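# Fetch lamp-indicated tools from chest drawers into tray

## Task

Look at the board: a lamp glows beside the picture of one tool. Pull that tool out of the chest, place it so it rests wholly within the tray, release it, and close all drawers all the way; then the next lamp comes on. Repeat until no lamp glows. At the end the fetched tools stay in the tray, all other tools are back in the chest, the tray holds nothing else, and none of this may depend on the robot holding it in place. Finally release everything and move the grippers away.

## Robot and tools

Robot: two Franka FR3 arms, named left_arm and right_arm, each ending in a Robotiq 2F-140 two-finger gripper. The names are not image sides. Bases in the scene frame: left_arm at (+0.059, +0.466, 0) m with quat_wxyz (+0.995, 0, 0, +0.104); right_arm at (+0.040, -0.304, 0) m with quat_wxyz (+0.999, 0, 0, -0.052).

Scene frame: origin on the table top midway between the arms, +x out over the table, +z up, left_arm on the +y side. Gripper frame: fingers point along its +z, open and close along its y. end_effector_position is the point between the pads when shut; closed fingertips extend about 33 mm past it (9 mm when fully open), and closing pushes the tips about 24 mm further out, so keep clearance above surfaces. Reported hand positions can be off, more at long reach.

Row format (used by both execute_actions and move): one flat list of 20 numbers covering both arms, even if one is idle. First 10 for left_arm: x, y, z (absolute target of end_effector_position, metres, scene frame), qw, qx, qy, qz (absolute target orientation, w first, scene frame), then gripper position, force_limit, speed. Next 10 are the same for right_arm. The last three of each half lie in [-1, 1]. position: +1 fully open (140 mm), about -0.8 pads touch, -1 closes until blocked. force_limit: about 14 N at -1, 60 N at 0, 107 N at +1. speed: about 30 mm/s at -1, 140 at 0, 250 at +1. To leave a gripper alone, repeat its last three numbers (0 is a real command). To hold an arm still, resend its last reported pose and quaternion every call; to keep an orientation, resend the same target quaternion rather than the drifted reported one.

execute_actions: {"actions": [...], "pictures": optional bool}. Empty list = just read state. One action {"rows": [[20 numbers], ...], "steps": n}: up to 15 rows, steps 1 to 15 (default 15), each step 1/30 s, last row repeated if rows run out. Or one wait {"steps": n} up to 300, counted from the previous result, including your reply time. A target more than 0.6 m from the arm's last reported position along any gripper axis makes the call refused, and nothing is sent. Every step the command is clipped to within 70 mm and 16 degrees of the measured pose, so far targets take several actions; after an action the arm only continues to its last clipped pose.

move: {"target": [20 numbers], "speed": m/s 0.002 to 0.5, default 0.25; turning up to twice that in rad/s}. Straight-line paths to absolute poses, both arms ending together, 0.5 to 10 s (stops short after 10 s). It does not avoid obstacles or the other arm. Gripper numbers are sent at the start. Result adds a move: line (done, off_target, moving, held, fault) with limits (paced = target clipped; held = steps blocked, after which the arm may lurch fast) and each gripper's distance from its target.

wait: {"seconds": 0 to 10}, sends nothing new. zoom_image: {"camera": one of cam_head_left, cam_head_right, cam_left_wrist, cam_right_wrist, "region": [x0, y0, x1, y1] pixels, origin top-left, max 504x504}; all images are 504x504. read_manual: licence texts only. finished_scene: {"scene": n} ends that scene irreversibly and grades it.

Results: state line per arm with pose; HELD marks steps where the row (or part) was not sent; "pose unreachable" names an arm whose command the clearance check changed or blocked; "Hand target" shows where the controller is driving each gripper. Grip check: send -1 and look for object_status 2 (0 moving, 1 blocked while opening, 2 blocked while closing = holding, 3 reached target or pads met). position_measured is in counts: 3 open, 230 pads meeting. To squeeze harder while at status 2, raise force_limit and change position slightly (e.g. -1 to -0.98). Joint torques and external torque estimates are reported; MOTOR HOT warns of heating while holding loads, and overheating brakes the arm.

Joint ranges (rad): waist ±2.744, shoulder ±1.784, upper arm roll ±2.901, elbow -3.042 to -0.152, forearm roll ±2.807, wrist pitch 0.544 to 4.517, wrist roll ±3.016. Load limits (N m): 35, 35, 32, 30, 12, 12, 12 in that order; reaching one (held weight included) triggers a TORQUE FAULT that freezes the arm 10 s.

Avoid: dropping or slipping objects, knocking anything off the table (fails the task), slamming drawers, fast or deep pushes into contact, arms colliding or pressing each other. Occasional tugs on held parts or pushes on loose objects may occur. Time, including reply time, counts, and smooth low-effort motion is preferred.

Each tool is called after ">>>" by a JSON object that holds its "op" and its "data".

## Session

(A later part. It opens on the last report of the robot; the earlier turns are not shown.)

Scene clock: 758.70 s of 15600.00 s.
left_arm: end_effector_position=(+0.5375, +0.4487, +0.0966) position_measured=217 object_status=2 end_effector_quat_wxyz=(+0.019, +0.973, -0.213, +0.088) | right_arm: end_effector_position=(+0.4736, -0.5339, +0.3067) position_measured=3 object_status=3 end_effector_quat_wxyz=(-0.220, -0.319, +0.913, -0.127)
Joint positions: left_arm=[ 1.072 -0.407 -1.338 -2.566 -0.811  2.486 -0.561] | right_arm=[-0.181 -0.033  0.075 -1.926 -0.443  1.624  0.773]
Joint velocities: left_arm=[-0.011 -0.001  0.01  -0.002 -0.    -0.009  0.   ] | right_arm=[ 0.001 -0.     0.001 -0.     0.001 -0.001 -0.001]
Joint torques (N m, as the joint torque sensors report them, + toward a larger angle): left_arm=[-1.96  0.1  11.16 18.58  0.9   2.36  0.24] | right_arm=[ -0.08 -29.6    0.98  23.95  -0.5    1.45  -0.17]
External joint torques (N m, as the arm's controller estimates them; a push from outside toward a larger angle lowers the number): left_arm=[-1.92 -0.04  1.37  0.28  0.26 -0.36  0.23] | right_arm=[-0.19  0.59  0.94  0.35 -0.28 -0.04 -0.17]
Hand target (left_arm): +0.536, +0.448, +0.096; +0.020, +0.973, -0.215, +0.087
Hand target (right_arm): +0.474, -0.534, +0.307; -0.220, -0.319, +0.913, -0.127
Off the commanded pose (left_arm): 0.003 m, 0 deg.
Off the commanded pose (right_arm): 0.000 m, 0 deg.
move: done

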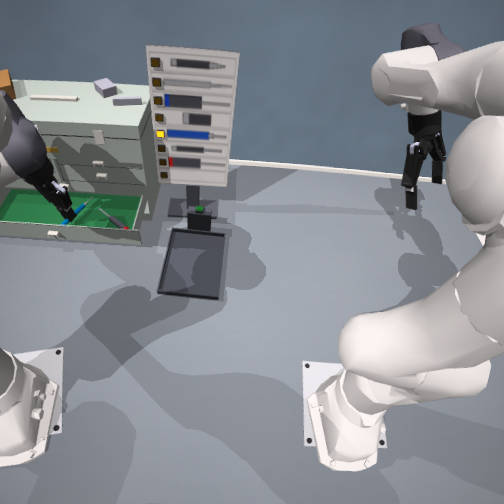

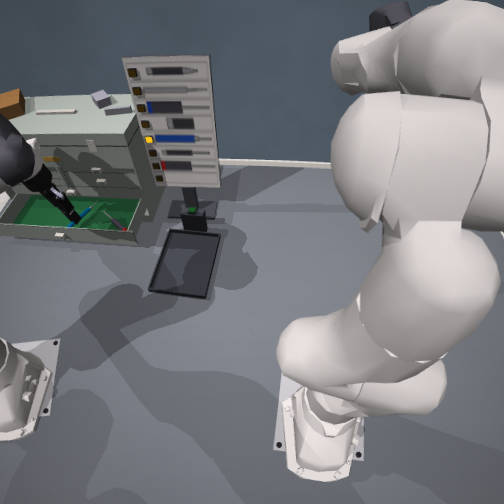

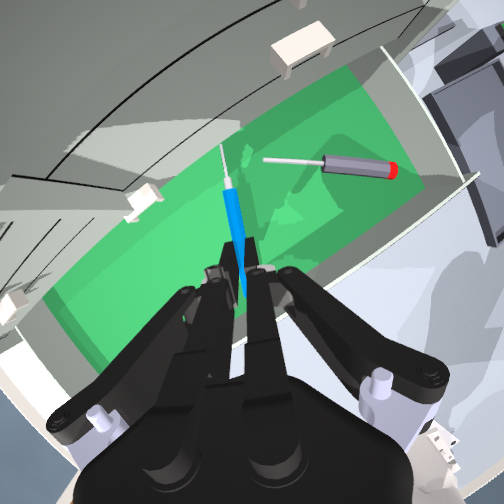

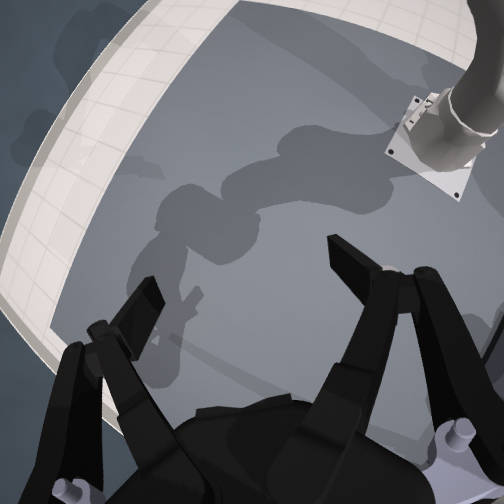

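>>> {"op": "move", "data": {"target": [0.528,0.452,0.14,0.019,0.972,-0.215,0.085,-1,-0.3,-0.6,0.4736,-0.5339,0.3067,-0.220,-0.319,0.913,-0.127,1,0,0], "speed": 0.05}}

>>> {"op": "move", "data": {"target": [0.47,0.40,0.17,0.019,0.972,-0.215,0.085,-1,-0.3,-0.6,0.4736,-0.5339,0.3067,-0.220,-0.319,0.913,-0.127,1,0,0], "speed": 0.1}}

>>> {"op": "move", "data": {"target": [0.41,0.17,0.16,0,0.996,0,0.087,-1,-0.3,-0.6,0.4736,-0.5339,0.3067,-0.220,-0.319,0.913,-0.127,1,0,0], "speed": 0.15}}

Scene clock: 772.73 s of 15600.00 s.
left_arm: end_effector_position=(+0.5288, +0.4518, +0.1398) position_measured=218 object_status=2 end_effector_quat_wxyz=(+0.020, +0.973, -0.214, +0.088) | right_arm: end_effector_position=(+0.4736, -0.5339, +0.3067) position_measured=3 object_status=3 end_effector_quat_wxyz=(-0.220, -0.319, +0.913, -0.127)
Joint positions: left_arm=[ 0.924 -0.523 -1.135 -2.558 -0.799  2.327 -0.561] | right_arm=[-0.181 -0.033  0.075 -1.926 -0.443  1.624  0.773]
Joint velocities: left_arm=[ 0.001 -0.004  0.001  0.002 -0.001 -0.014 -0.001] | right_arm=[ 0.001 -0.     0.002  0.     0.    -0.    -0.   ]
Joint torques (N m, as the joint torque sensors report them, + toward a larger angle): left_arm=[-1.42 -2.49 12.9  21.56  1.05  2.35  0.08] | right_arm=[ -0.18 -29.57   0.78  23.52  -0.53   1.48  -0.13]
External joint torques (N m, as the arm's controller estimates them; a push from outside toward a larger angle lowers the number): left_arm=[-1.5  -0.94  1.39  2.33  0.41 -0.36  0.07] | right_arm=[-0.33  0.55  0.71 -0.08 -0.32 -0.02 -0.13]
Hand target (left_arm): +0.529, +0.451, +0.141; +0.021, +0.972, -0.216, +0.087
Hand target (right_arm): +0.474, -0.534, +0.307; -0.220, -0.319, +0.913, -0.127
Off the commanded pose (left_arm): 0.001 m, 0 deg.
Off the commanded pose (right_arm): 0.000 m, 0 deg.
After step 90, 9.73 s passed at rest.
move: done

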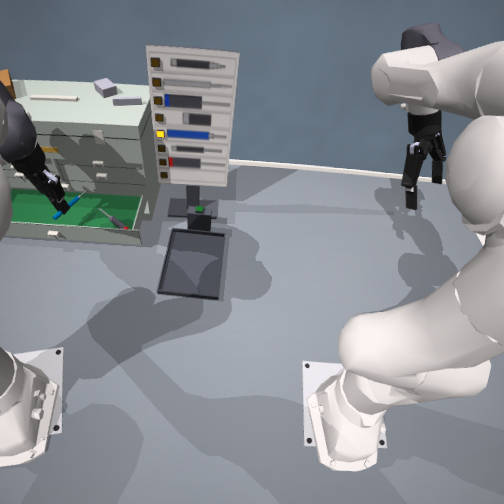

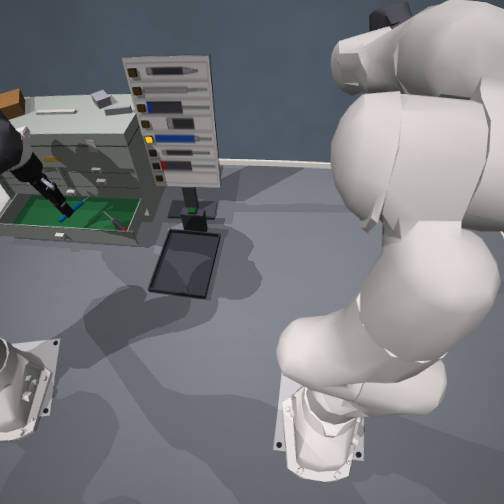

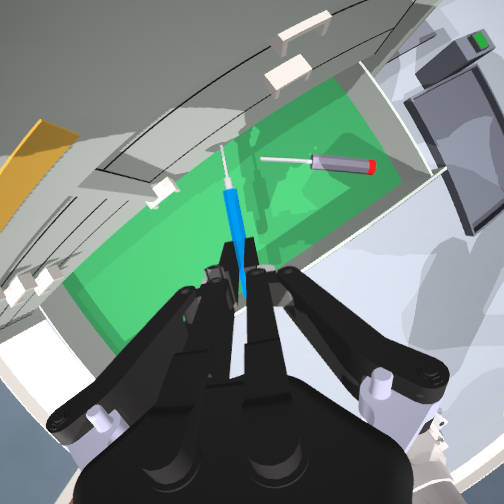

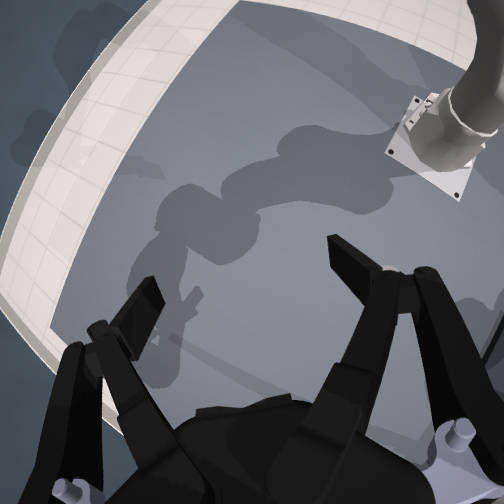

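Scene clock: 774.13 s of 15600.00 s.
left_arm: end_effector_position=(+0.4722, +0.3997, +0.1714) position_measured=218 object_status=2 end_effector_quat_wxyz=(+0.019, +0.971, -0.221, +0.088) | right_arm: end_effector_position=(+0.4736, -0.5339, +0.3067) position_measured=3 object_status=3 end_effector_quat_wxyz=(-0.220, -0.319, +0.913, -0.127)
Joint positions: left_arm=[ 0.634 -0.787 -0.956 -2.673 -0.864  2.146 -0.625] | right_arm=[-0.181 -0.033  0.075 -1.926 -0.443  1.624  0.773]
Joint velocities: left_arm=[ 0.    -0.005  0.001 -0.    -0.005 -0.015 -0.017] | right_arm=[ 0.001 -0.    -0.    -0.001 -0.001 -0.001 -0.   ]
Joint torques (N m, as the joint torque sensors report them, + toward a larger angle): left_arm=[-1.09  0.27 15.47 18.52  0.14  2.34 -0.05] | right_arm=[ -0.08 -29.85   0.96  23.66  -0.5    1.45  -0.13]
External joint torques (N m, as the arm's controller estimates them; a push from outside toward a larger angle lowers the number): left_arm=[-1.09 -0.6   2.17 -0.47 -0.49 -0.41 -0.05] | right_arm=[-0.02  0.26  1.09  0.1  -0.27 -0.04 -0.14]
Hand target (left_arm): +0.471, +0.399, +0.171; +0.021, +0.972, -0.216, +0.087
Hand target (right_arm): +0.474, -0.534, +0.307; -0.220, -0.319, +0.913, -0.127
Off the commanded pose (left_arm): 0.003 m, 1 deg.
Off the commanded pose (right_arm): 0.000 m, 0 deg.
move: done

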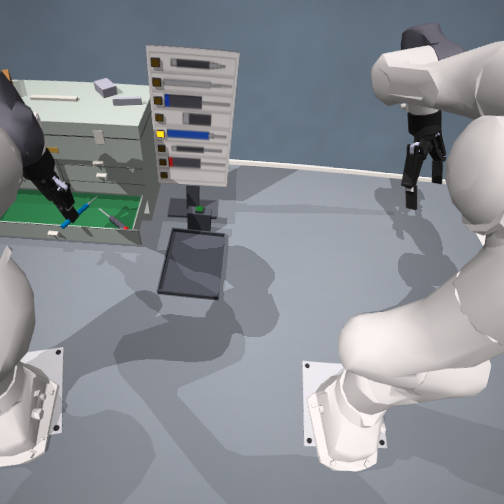

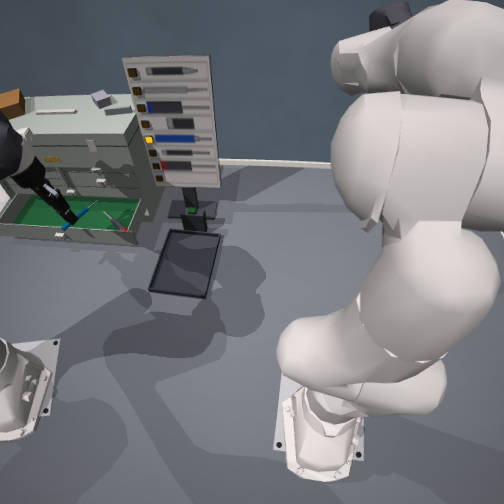

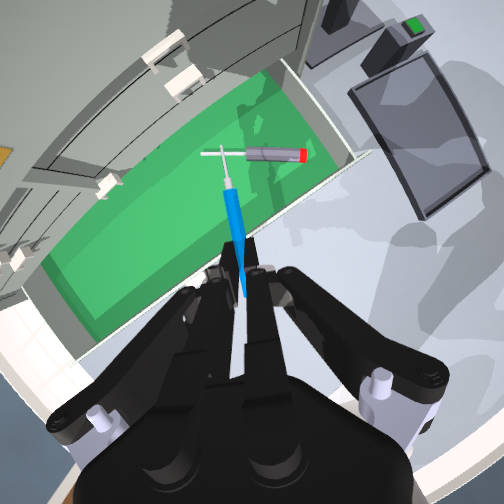

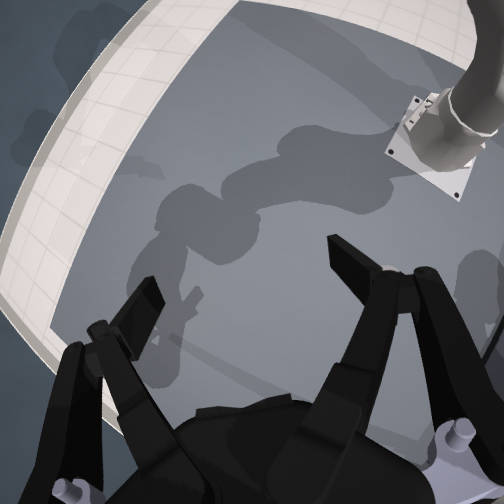

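Scene clock: 776.70 s of 15600.00 s.
left_arm: end_effector_position=(+0.4105, +0.1720, +0.1636) position_measured=218 object_status=2 end_effector_quat_wxyz=(-0.001, +0.996, -0.009, +0.089) | right_arm: end_effector_position=(+0.4736, -0.5339, +0.3067) position_measured=3 object_status=3 end_effector_quat_wxyz=(-0.220, -0.319, +0.913, -0.127)
Joint positions: left_arm=[ 0.457 -1.23  -1.265 -2.488 -1.133  1.841 -1.51 ] | right_arm=[-0.181 -0.033  0.075 -1.926 -0.443  1.624  0.773]
Joint velocities: left_arm=[ 0.    -0.001 -0.    -0.    -0.    -0.001 -0.029] | right_arm=[ 0.001 -0.     0.     0.002  0.    -0.001 -0.   ]
Joint torques (N m, as the joint torque sensors report them, + toward a larger angle): left_arm=[ 1.84 14.33 23.61 12.19  0.45  2.59 -0.22] | right_arm=[ -0.37 -29.65   0.88  23.48  -0.52   1.48  -0.08]
External joint torques (N m, as the arm's controller estimates them; a push from outside toward a larger angle lowers the number): left_arm=[ 1.84 -0.19  0.04  1.44 -0.41 -0.33 -0.22] | right_arm=[-0.33  0.6   1.   -0.2  -0.29 -0.02 -0.09]
Hand target (left_arm): +0.410, +0.171, +0.163; -0.000, +0.996, -0.002, +0.088
Hand target (right_arm): +0.474, -0.534, +0.307; -0.220, -0.319, +0.913, -0.127
Off the commanded pose (left_arm): 0.004 m, 1 deg.
Off the commanded pose (right_arm): 0.000 m, 0 deg.
move: off_target (left_arm)

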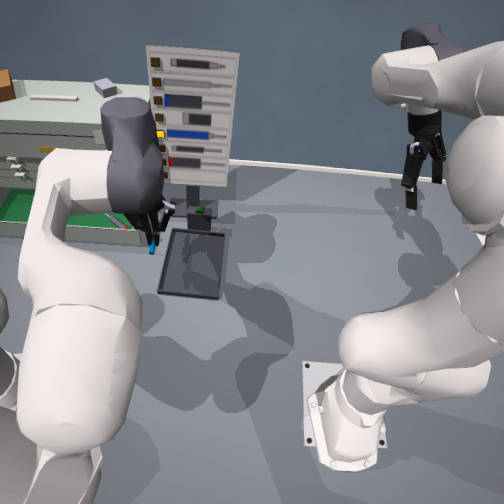

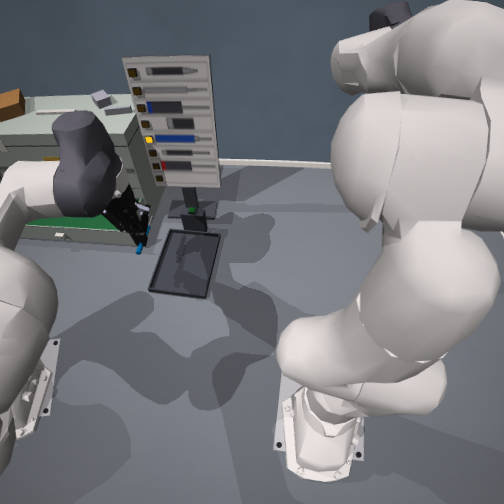

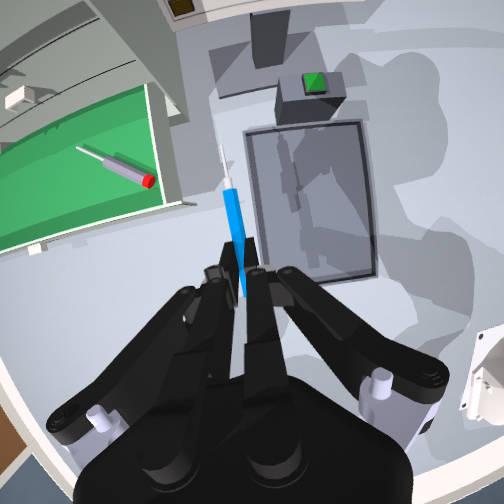

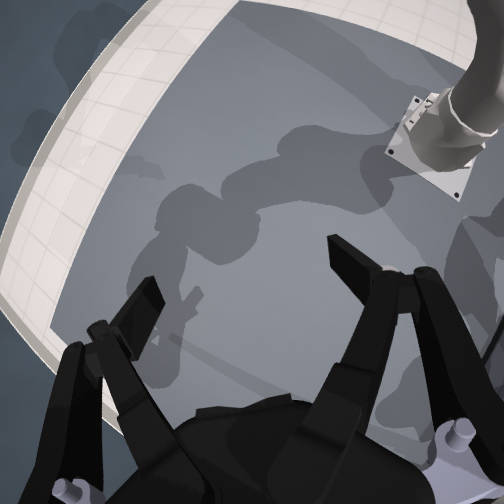

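>>> {"op": "move", "data": {"target": [0.42,0.02,0.10,0,0.996,0,0.087,-1,-0.3,-0.6,0.4736,-0.5339,0.3067,-0.220,-0.319,0.913,-0.127,1,0,0], "speed": 0.12}}

Scene clock: 790.73 s of 15600.00 s.
left_arm: end_effector_position=(+0.4207, +0.0219, +0.1023) position_measured=218 object_status=2 end_effector_quat_wxyz=(-0.005, +0.996, -0.007, +0.089) | right_arm: end_effector_position=(+0.4736, -0.5339, +0.3067) position_measured=3 object_status=3 end_effector_quat_wxyz=(-0.220, -0.319, +0.913, -0.127)
Joint positions: left_arm=[ 0.629 -1.294 -1.53  -2.127 -1.271  1.855 -1.752] | right_arm=[-0.181 -0.033  0.075 -1.926 -0.443  1.624  0.773]
Joint velocities: left_arm=[-0.    -0.001 -0.001  0.001 -0.001 -0.    -0.028] | right_arm=[ 0.001  0.001  0.001  0.    -0.     0.    -0.   ]
Joint torques (N m, as the joint torque sensors report them, + toward a larger angle): left_arm=[ 1.88 24.52 29.09  8.96  0.51  2.66 -0.01] | right_arm=[  0.03 -29.6    0.83  23.67  -0.53   1.5   -0.12]
External joint torques (N m, as the arm's controller estimates them; a push from outside toward a larger angle lowers the number): left_arm=[ 2.04  0.03 -0.41  2.24 -0.43 -0.24 -0.01] | right_arm=[-0.02  0.43  0.85  0.12 -0.31  0.01 -0.13]
Hand target (left_arm): +0.421, +0.022, +0.102; -0.004, +0.996, -0.000, +0.088
Hand target (right_arm): +0.474, -0.534, +0.307; -0.220, -0.319, +0.913, -0.127
Off the commanded pose (left_arm): 0.003 m, 1 deg.
Off the commanded pose (right_arm): 0.000 m, 0 deg.
After step 90, 9.07 s passed at rest.
move: done

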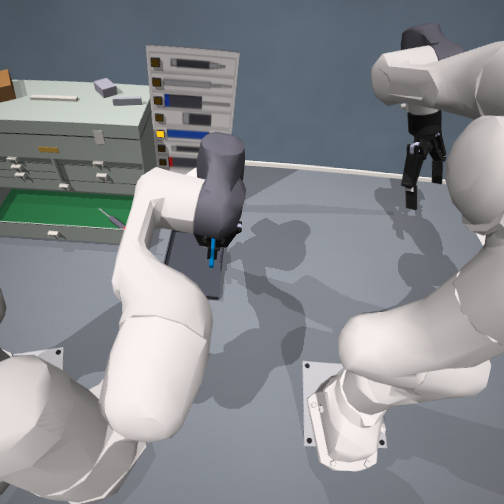

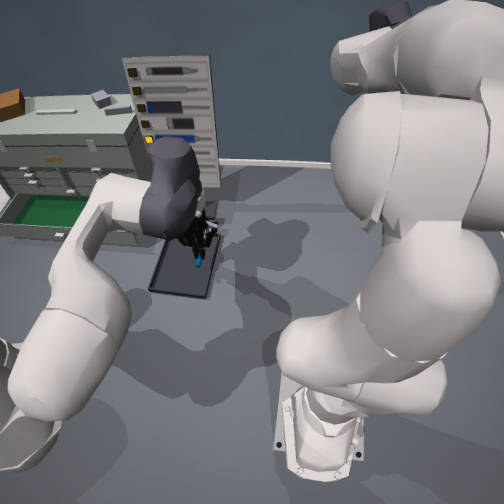

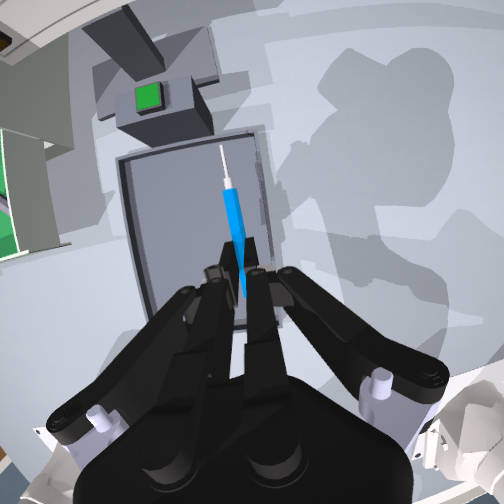

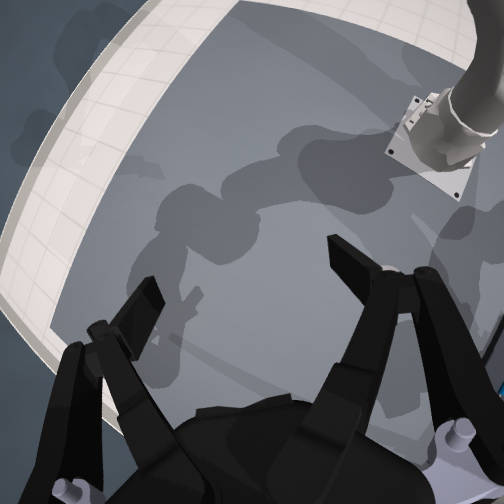

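>>> {"op": "move", "data": {"target": [0.42,0.022,0.058,0,0.996,0,0.087,-1,-0.3,-0.6,0.4736,-0.5339,0.3067,-0.220,-0.319,0.913,-0.127,1,0,0], "speed": 0.05}}

>>> {"op": "move", "data": {"target": [0.42,0.022,0.044,0,0.996,0,0.087,-1,-0.3,-0.6,0.4736,-0.5339,0.3067,-0.220,-0.319,0.913,-0.127,1,0,0], "speed": 0.012}}

Scene clock: 800.37 s of 15600.00 s.
left_arm: end_effector_position=(+0.4183, +0.0209, +0.0587) position_measured=218 object_status=2 end_effector_quat_wxyz=(-0.001, +0.996, +0.001, +0.086) | right_arm: end_effector_position=(+0.4736, -0.5339, +0.3067) position_measured=3 object_status=3 end_effector_quat_wxyz=(-0.220, -0.319, +0.913, -0.127)
Joint positions: left_arm=[ 0.64  -1.324 -1.613 -2.143 -1.351  1.907 -1.752] | right_arm=[-0.181 -0.033  0.075 -1.926 -0.443  1.624  0.773]
Joint velocities: left_arm=[ 0.002 -0.003 -0.001 -0.001 -0.011  0.011  0.005] | right_arm=[ 0.    -0.001 -0.    -0.    -0.    -0.     0.   ]
Joint torques (N m, as the joint torque sensors report them, + toward a larger angle): left_arm=[ 1.67 24.47 29.35  4.17  0.48  3.49  0.25] | right_arm=[  0.06 -29.47   0.72  23.5   -0.51   1.44  -0.12]
External joint torques (N m, as the arm's controller estimates them; a push from outside toward a larger angle lowers the number): left_arm=[ 1.66 -0.46 -0.15 -1.   -0.45  0.62  0.25] | right_arm=[ 0.06  0.69  0.79 -0.09 -0.28 -0.05 -0.13]
Hand target (left_arm): +0.421, +0.022, +0.058; -0.000, +0.996, -0.000, +0.088
Hand target (right_arm): +0.474, -0.534, +0.307; -0.220, -0.319, +0.913, -0.127
Off the commanded pose (left_arm): 0.002 m, 0 deg.
Off the commanded pose (right_arm): 0.000 m, 0 deg.
After step 90, 5.43 s passed at rest.
move: done

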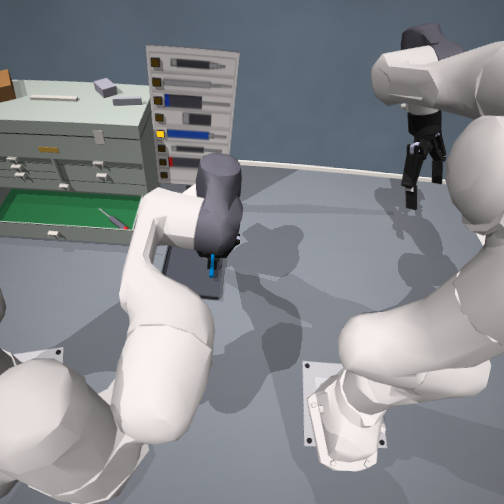

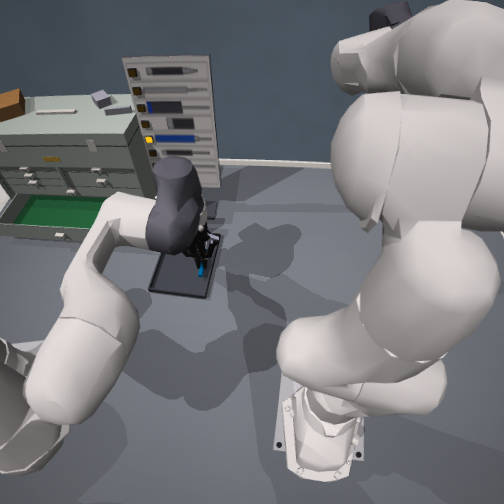

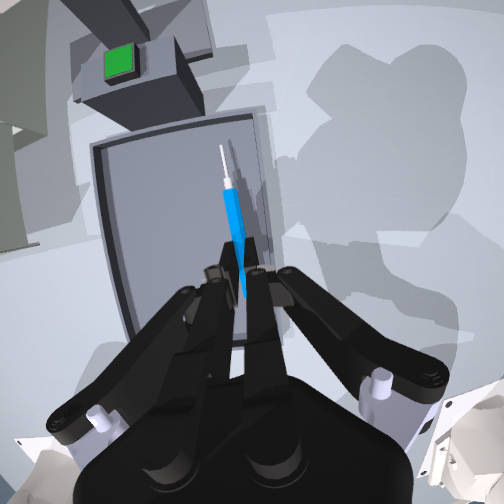

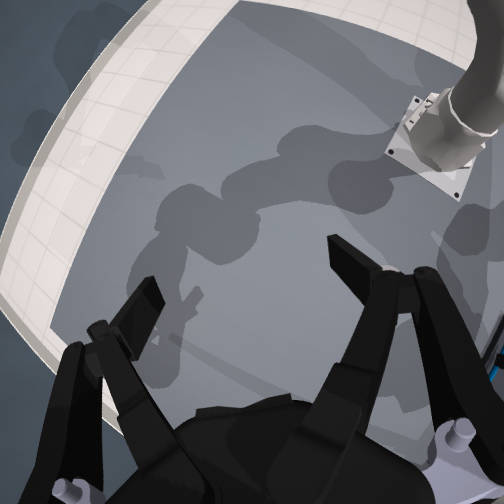

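Scene clock: 801.83 s of 15600.00 s.
left_arm: end_effector_position=(+0.4199, +0.0194, +0.0477) position_measured=218 object_status=2 end_effector_quat_wxyz=(+0.001, +0.996, +0.000, +0.089) | right_arm: end_effector_position=(+0.4736, -0.5339, +0.3067) position_measured=3 object_status=3 end_effector_quat_wxyz=(-0.220, -0.319, +0.913, -0.127)
Joint positions: left_arm=[ 0.644 -1.333 -1.637 -2.144 -1.376  1.929 -1.748] | right_arm=[-0.181 -0.033  0.075 -1.926 -0.443  1.624  0.773]
Joint velocities: left_arm=[ 0.001 -0.001 -0.002  0.001 -0.001  0.01   0.003] | right_arm=[ 0.     0.    -0.001 -0.001 -0.001 -0.    -0.001]
Joint torques (N m, as the joint torque sensors report them, + toward a larger angle): left_arm=[ 1.98 24.68 26.49  3.22  0.3   2.83  0.31] | right_arm=[ -0.35 -29.52   0.75  23.85  -0.54   1.47  -0.14]
External joint torques (N m, as the arm's controller estimates them; a push from outside toward a larger angle lowers the number): left_arm=[ 1.99 -0.57 -3.27 -1.63 -0.61 -0.08  0.3 ] | right_arm=[-0.33  0.57  0.85  0.32 -0.31 -0.01 -0.15]
Hand target (left_arm): +0.420, +0.022, +0.044; -0.000, +0.996, +0.000, +0.087
Hand target (right_arm): +0.474, -0.534, +0.307; -0.220, -0.319, +0.913, -0.127
Off the commanded pose (left_arm): 0.005 m, 0 deg.
Off the commanded pose (right_arm): 0.000 m, 0 deg.
move: off_target (left_arm)

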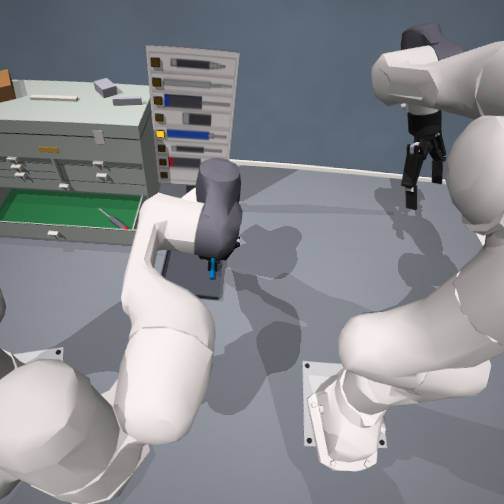

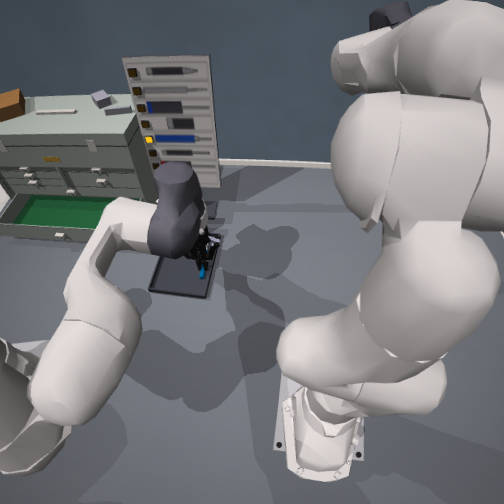

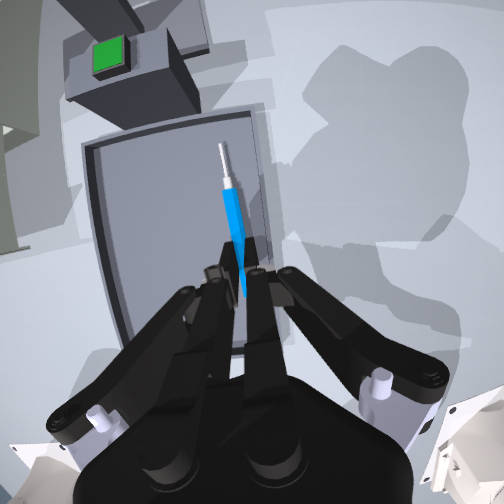

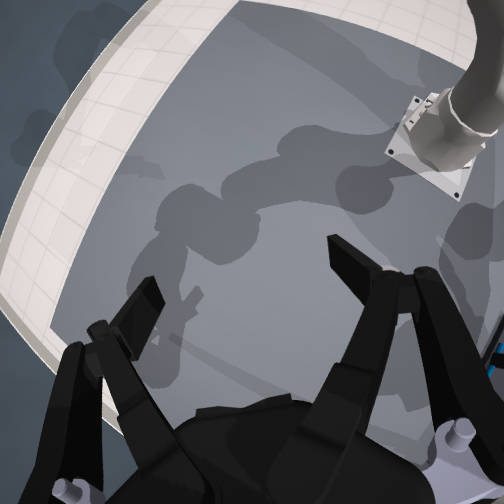

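>>> {"op": "move", "data": {"target": [0.42,0.021,0.049,0,0.996,0,0.087,-0.6,-0.3,-0.6,0.4736,-0.5339,0.3067,-0.220,-0.319,0.913,-0.127,1,0,0], "speed": 0.02}}

>>> {"op": "move", "data": {"target": [0.42,0.03,0.15,0,0.996,0,0.087,-0.6,-0.3,-0.6,0.4736,-0.5339,0.3067,-0.220,-0.319,0.913,-0.127,1,0,0], "speed": 0.1}}

>>> {"op": "move", "data": {"target": [0.45,0.478,0.15,0,0.996,0,0.087,-0.15,-0.3,0,0.4736,-0.5339,0.3067,-0.220,-0.319,0.913,-0.127,1,0,0], "speed": 0.2}}

>>> {"op": "move", "data": {"target": [0.45,0.478,0.087,0,0.996,0,0.087,-0.15,-0.3,0,0.4736,-0.5339,0.3067,-0.220,-0.319,0.913,-0.127,1,0,0], "speed": 0.06}}

Scene clock: 825.43 s of 15600.00 s.
left_arm: end_effector_position=(+0.4198, +0.0200, +0.0484) position_measured=205 object_status=3 end_effector_quat_wxyz=(+0.001, +0.996, -0.000, +0.088) | right_arm: end_effector_position=(+0.4736, -0.5339, +0.3067) position_measured=3 object_status=3 end_effector_quat_wxyz=(-0.220, -0.319, +0.913, -0.127)
Joint positions: left_arm=[ 0.644 -1.331 -1.636 -2.144 -1.372  1.928 -1.747] | right_arm=[-0.181 -0.033  0.075 -1.926 -0.443  1.624  0.773]
Joint velocities: left_arm=[ 0.001 -0.    -0.001 -0.001  0.004 -0.002 -0.002] | right_arm=[-0.     0.     0.     0.001 -0.001  0.    -0.002]
Joint torques (N m, as the joint torque sensors report them, + toward a larger angle): left_arm=[ 0.95 26.23 31.32  5.16  1.5   2.56  0.07] | right_arm=[  0.16 -29.59   0.91  23.89  -0.5    1.49  -0.14]
External joint torques (N m, as the arm's controller estimates them; a push from outside toward a larger angle lowers the number): left_arm=[ 0.82  1.11  1.7   0.4   0.58 -0.33  0.07] | right_arm=[ 0.28  0.64  1.1   0.24 -0.26  0.   -0.14]
Hand target (left_arm): +0.420, +0.021, +0.049; -0.000, +0.996, +0.000, +0.087
Hand target (right_arm): +0.474, -0.534, +0.307; -0.220, -0.319, +0.913, -0.127
Off the commanded pose (left_arm): 0.001 m, 0 deg.
Off the commanded pose (right_arm): 0.000 m, 0 deg.
After step 90, 19.90 s passed at rest.
move: done

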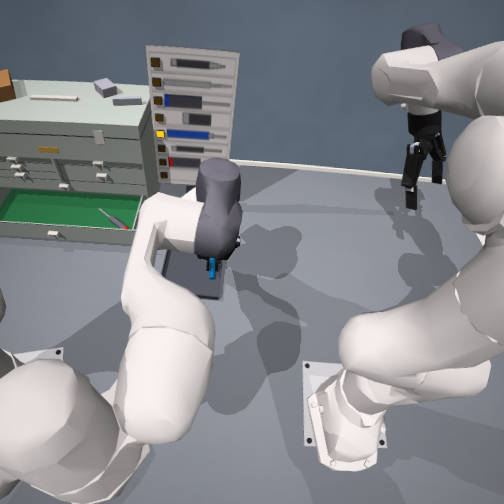

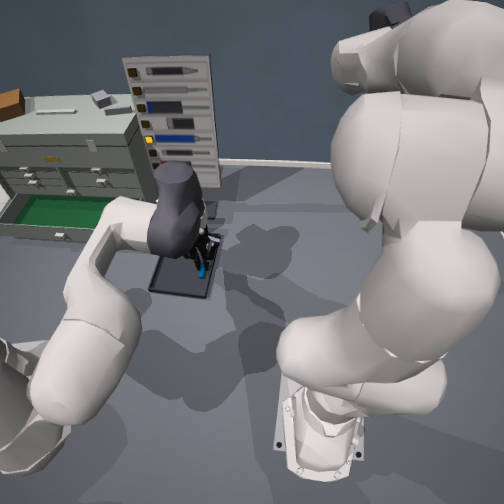

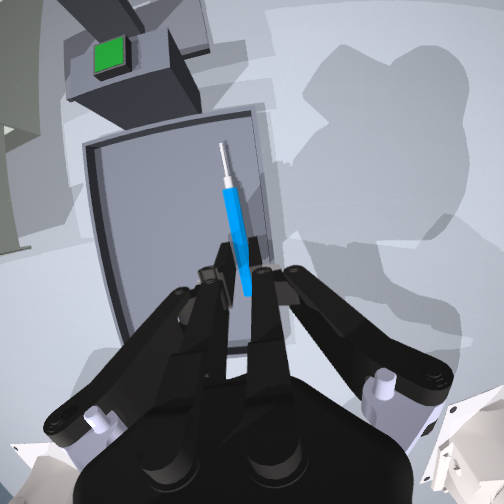

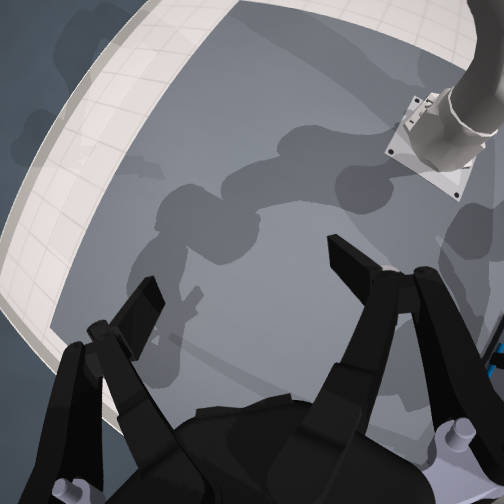

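Scene clock: 826.93 s of 15600.00 s.
left_arm: end_effector_position=(+0.4202, +0.0311, +0.1483) position_measured=205 object_status=3 end_effector_quat_wxyz=(+0.001, +0.996, -0.001, +0.087) | right_arm: end_effector_position=(+0.4736, -0.5339, +0.3067) position_measured=3 object_status=3 end_effector_quat_wxyz=(-0.220, -0.319, +0.913, -0.127)
Joint positions: left_arm=[ 0.609 -1.25  -1.438 -2.132 -1.2    1.804 -1.756] | right_arm=[-0.181 -0.033  0.075 -1.926 -0.443  1.624  0.773]
Joint velocities: left_arm=[-0.     0.001  0.     0.001  0.003 -0.009 -0.004] | right_arm=[-0.     0.    -0.    -0.     0.001 -0.001 -0.002]
Joint torques (N m, as the joint torque sensors report them, + toward a larger angle): left_arm=[-1.8  23.96 30.38  9.64  1.46  2.6  -0.14] | right_arm=[ -0.02 -29.4    0.74  23.52  -0.51   1.46  -0.09]
External joint torques (N m, as the arm's controller estimates them; a push from outside toward a larger angle lowers the number): left_arm=[-1.87  0.82  1.48  1.31  0.52 -0.32 -0.14] | right_arm=[-0.06  0.75  0.78 -0.06 -0.28 -0.03 -0.1 ]
Hand target (left_arm): +0.418, +0.030, +0.149; +0.001, +0.996, -0.000, +0.086
Hand target (right_arm): +0.474, -0.534, +0.307; -0.220, -0.319, +0.913, -0.127
Off the commanded pose (left_arm): 0.002 m, 0 deg.
Off the commanded pose (right_arm): 0.000 m, 0 deg.
move: done

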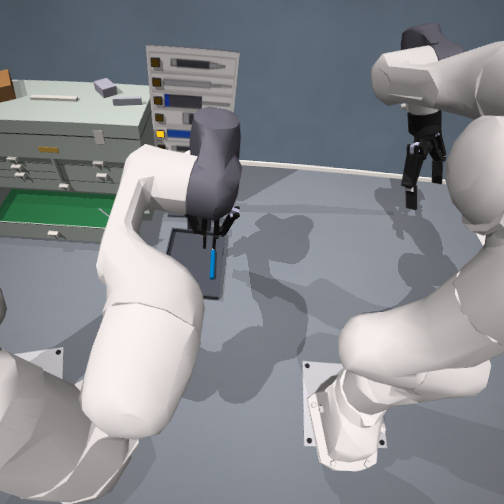

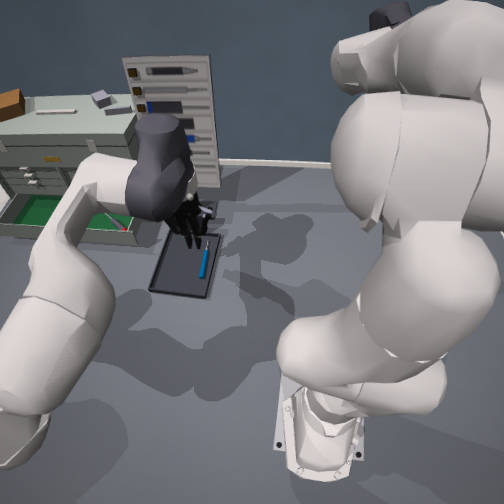

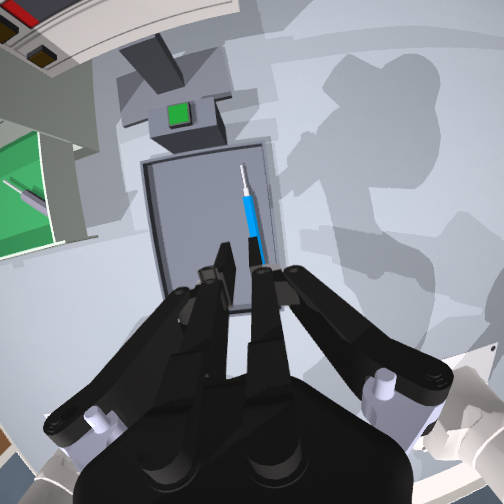

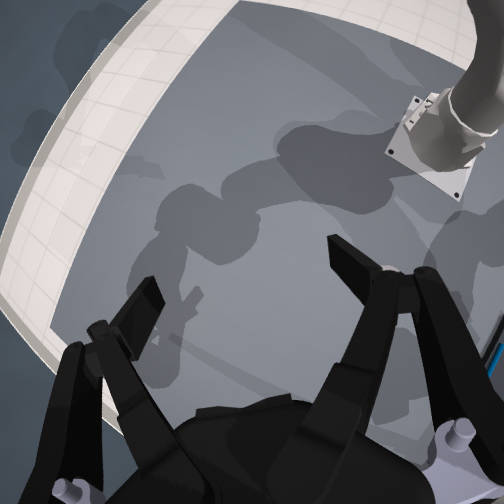

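Scene clock: 830.07 s of 15600.00 s.
left_arm: end_effector_position=(+0.4507, +0.4735, +0.1459) position_measured=148 object_status=3 end_effector_quat_wxyz=(+0.007, +0.996, +0.009, +0.089) | right_arm: end_effector_position=(+0.4736, -0.5339, +0.3067) position_measured=3 object_status=3 end_effector_quat_wxyz=(-0.220, -0.319, +0.913, -0.127)
Joint positions: left_arm=[ 0.819 -0.94  -1.039 -2.77  -1.004  2.111 -0.846] | right_arm=[-0.181 -0.033  0.075 -1.926 -0.443  1.624  0.773]
Joint velocities: left_arm=[0.001 0.001 0.    0.001 0.001 0.003 0.03 ] | right_arm=[ 0.    -0.     0.    -0.002  0.001  0.001 -0.001]
Joint torques (N m, as the joint torque sensors report them, + toward a larger angle): left_arm=[-1.24  5.12 16.15 16.62  1.24  3.29  0.34] | right_arm=[ -0.46 -29.53   0.85  23.84  -0.48   1.51  -0.13]
External joint torques (N m, as the arm's controller estimates them; a push from outside toward a larger angle lowers the number): left_arm=[-1.28  0.68  1.46  0.07  0.59  0.5   0.34] | right_arm=[-0.49  0.59  0.89  0.3  -0.26  0.02 -0.14]
Hand target (left_arm): +0.451, +0.474, +0.146; +0.005, +0.996, +0.002, +0.090
Hand target (right_arm): +0.474, -0.534, +0.307; -0.220, -0.319, +0.913, -0.127
Off the commanded pose (left_arm): 0.006 m, 1 deg.
Off the commanded pose (right_arm): 0.000 m, 0 deg.
move: off_target (left_arm)

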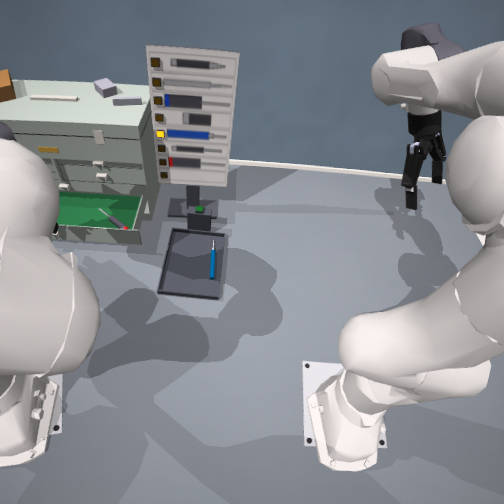

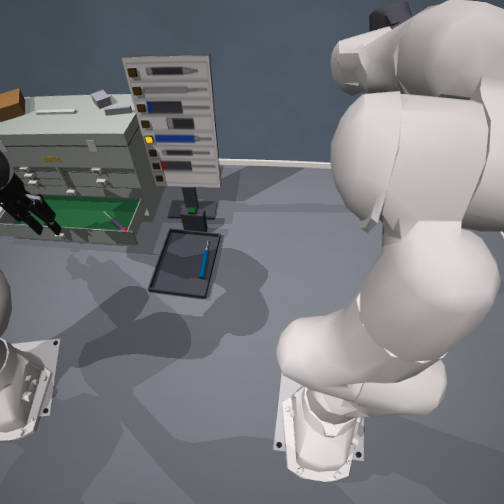

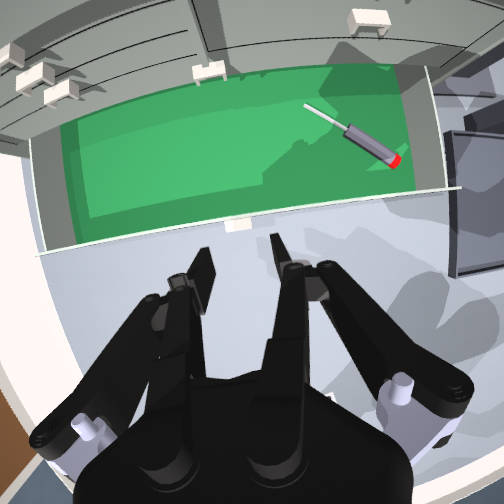

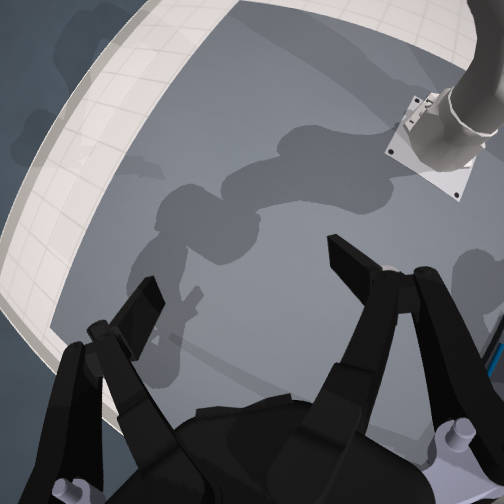

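Scene clock: 831.57 s of 15600.00 s.
left_arm: end_effector_position=(+0.4497, +0.4780, +0.0876) position_measured=148 object_status=3 end_effector_quat_wxyz=(-0.001, +0.996, +0.004, +0.085) | right_arm: end_effector_position=(+0.4736, -0.5339, +0.3067) position_measured=3 object_status=3 end_effector_quat_wxyz=(-0.220, -0.319, +0.913, -0.127)
Joint positions: left_arm=[ 0.891 -0.829 -1.229 -2.806 -1.136  2.286 -0.774] | right_arm=[-0.181 -0.033  0.075 -1.926 -0.443  1.624  0.773]
Joint velocities: left_arm=[-0.     0.007  0.001 -0.    -0.     0.018  0.018] | right_arm=[-0.     0.    -0.    -0.001  0.     0.    -0.   ]
Joint torques (N m, as the joint torque sensors report them, + toward a larger angle): left_arm=[ 1.49  6.66 14.08 13.4   0.16  3.23  0.32] | right_arm=[ -0.51 -29.71   0.71  23.85  -0.54   1.5   -0.15]
External joint torques (N m, as the arm's controller estimates them; a push from outside toward a larger angle lowers the number): left_arm=[ 1.5   2.18 -0.14 -0.62 -0.5   0.45  0.32] | right_arm=[-0.4   0.4   0.88  0.28 -0.31  0.02 -0.16]
Hand target (left_arm): +0.450, +0.480, +0.087; -0.002, +0.996, +0.001, +0.087
Hand target (right_arm): +0.474, -0.534, +0.307; -0.220, -0.319, +0.913, -0.127
Off the commanded pose (left_arm): 0.001 m, 1 deg.
Off the commanded pose (right_arm): 0.000 m, 0 deg.
move: done

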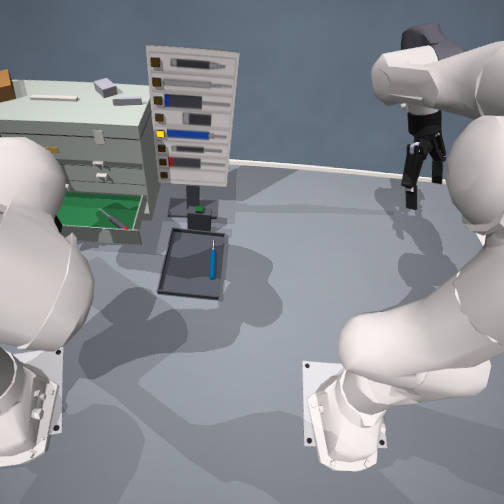

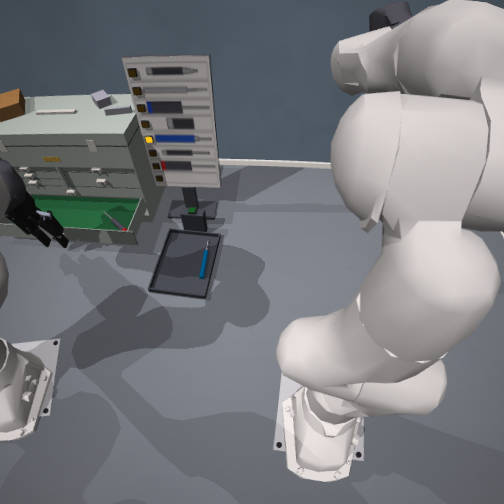

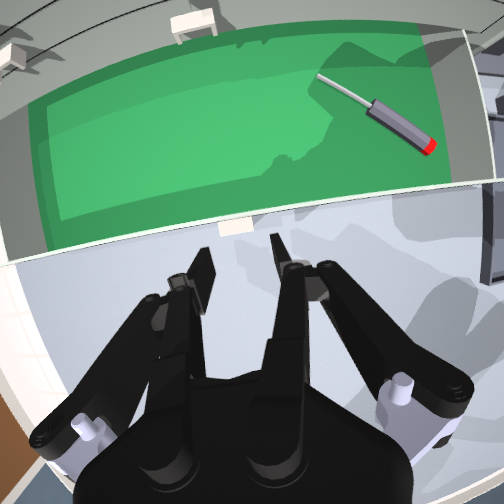

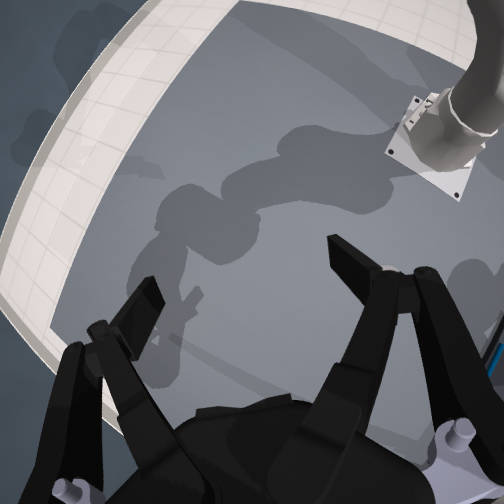

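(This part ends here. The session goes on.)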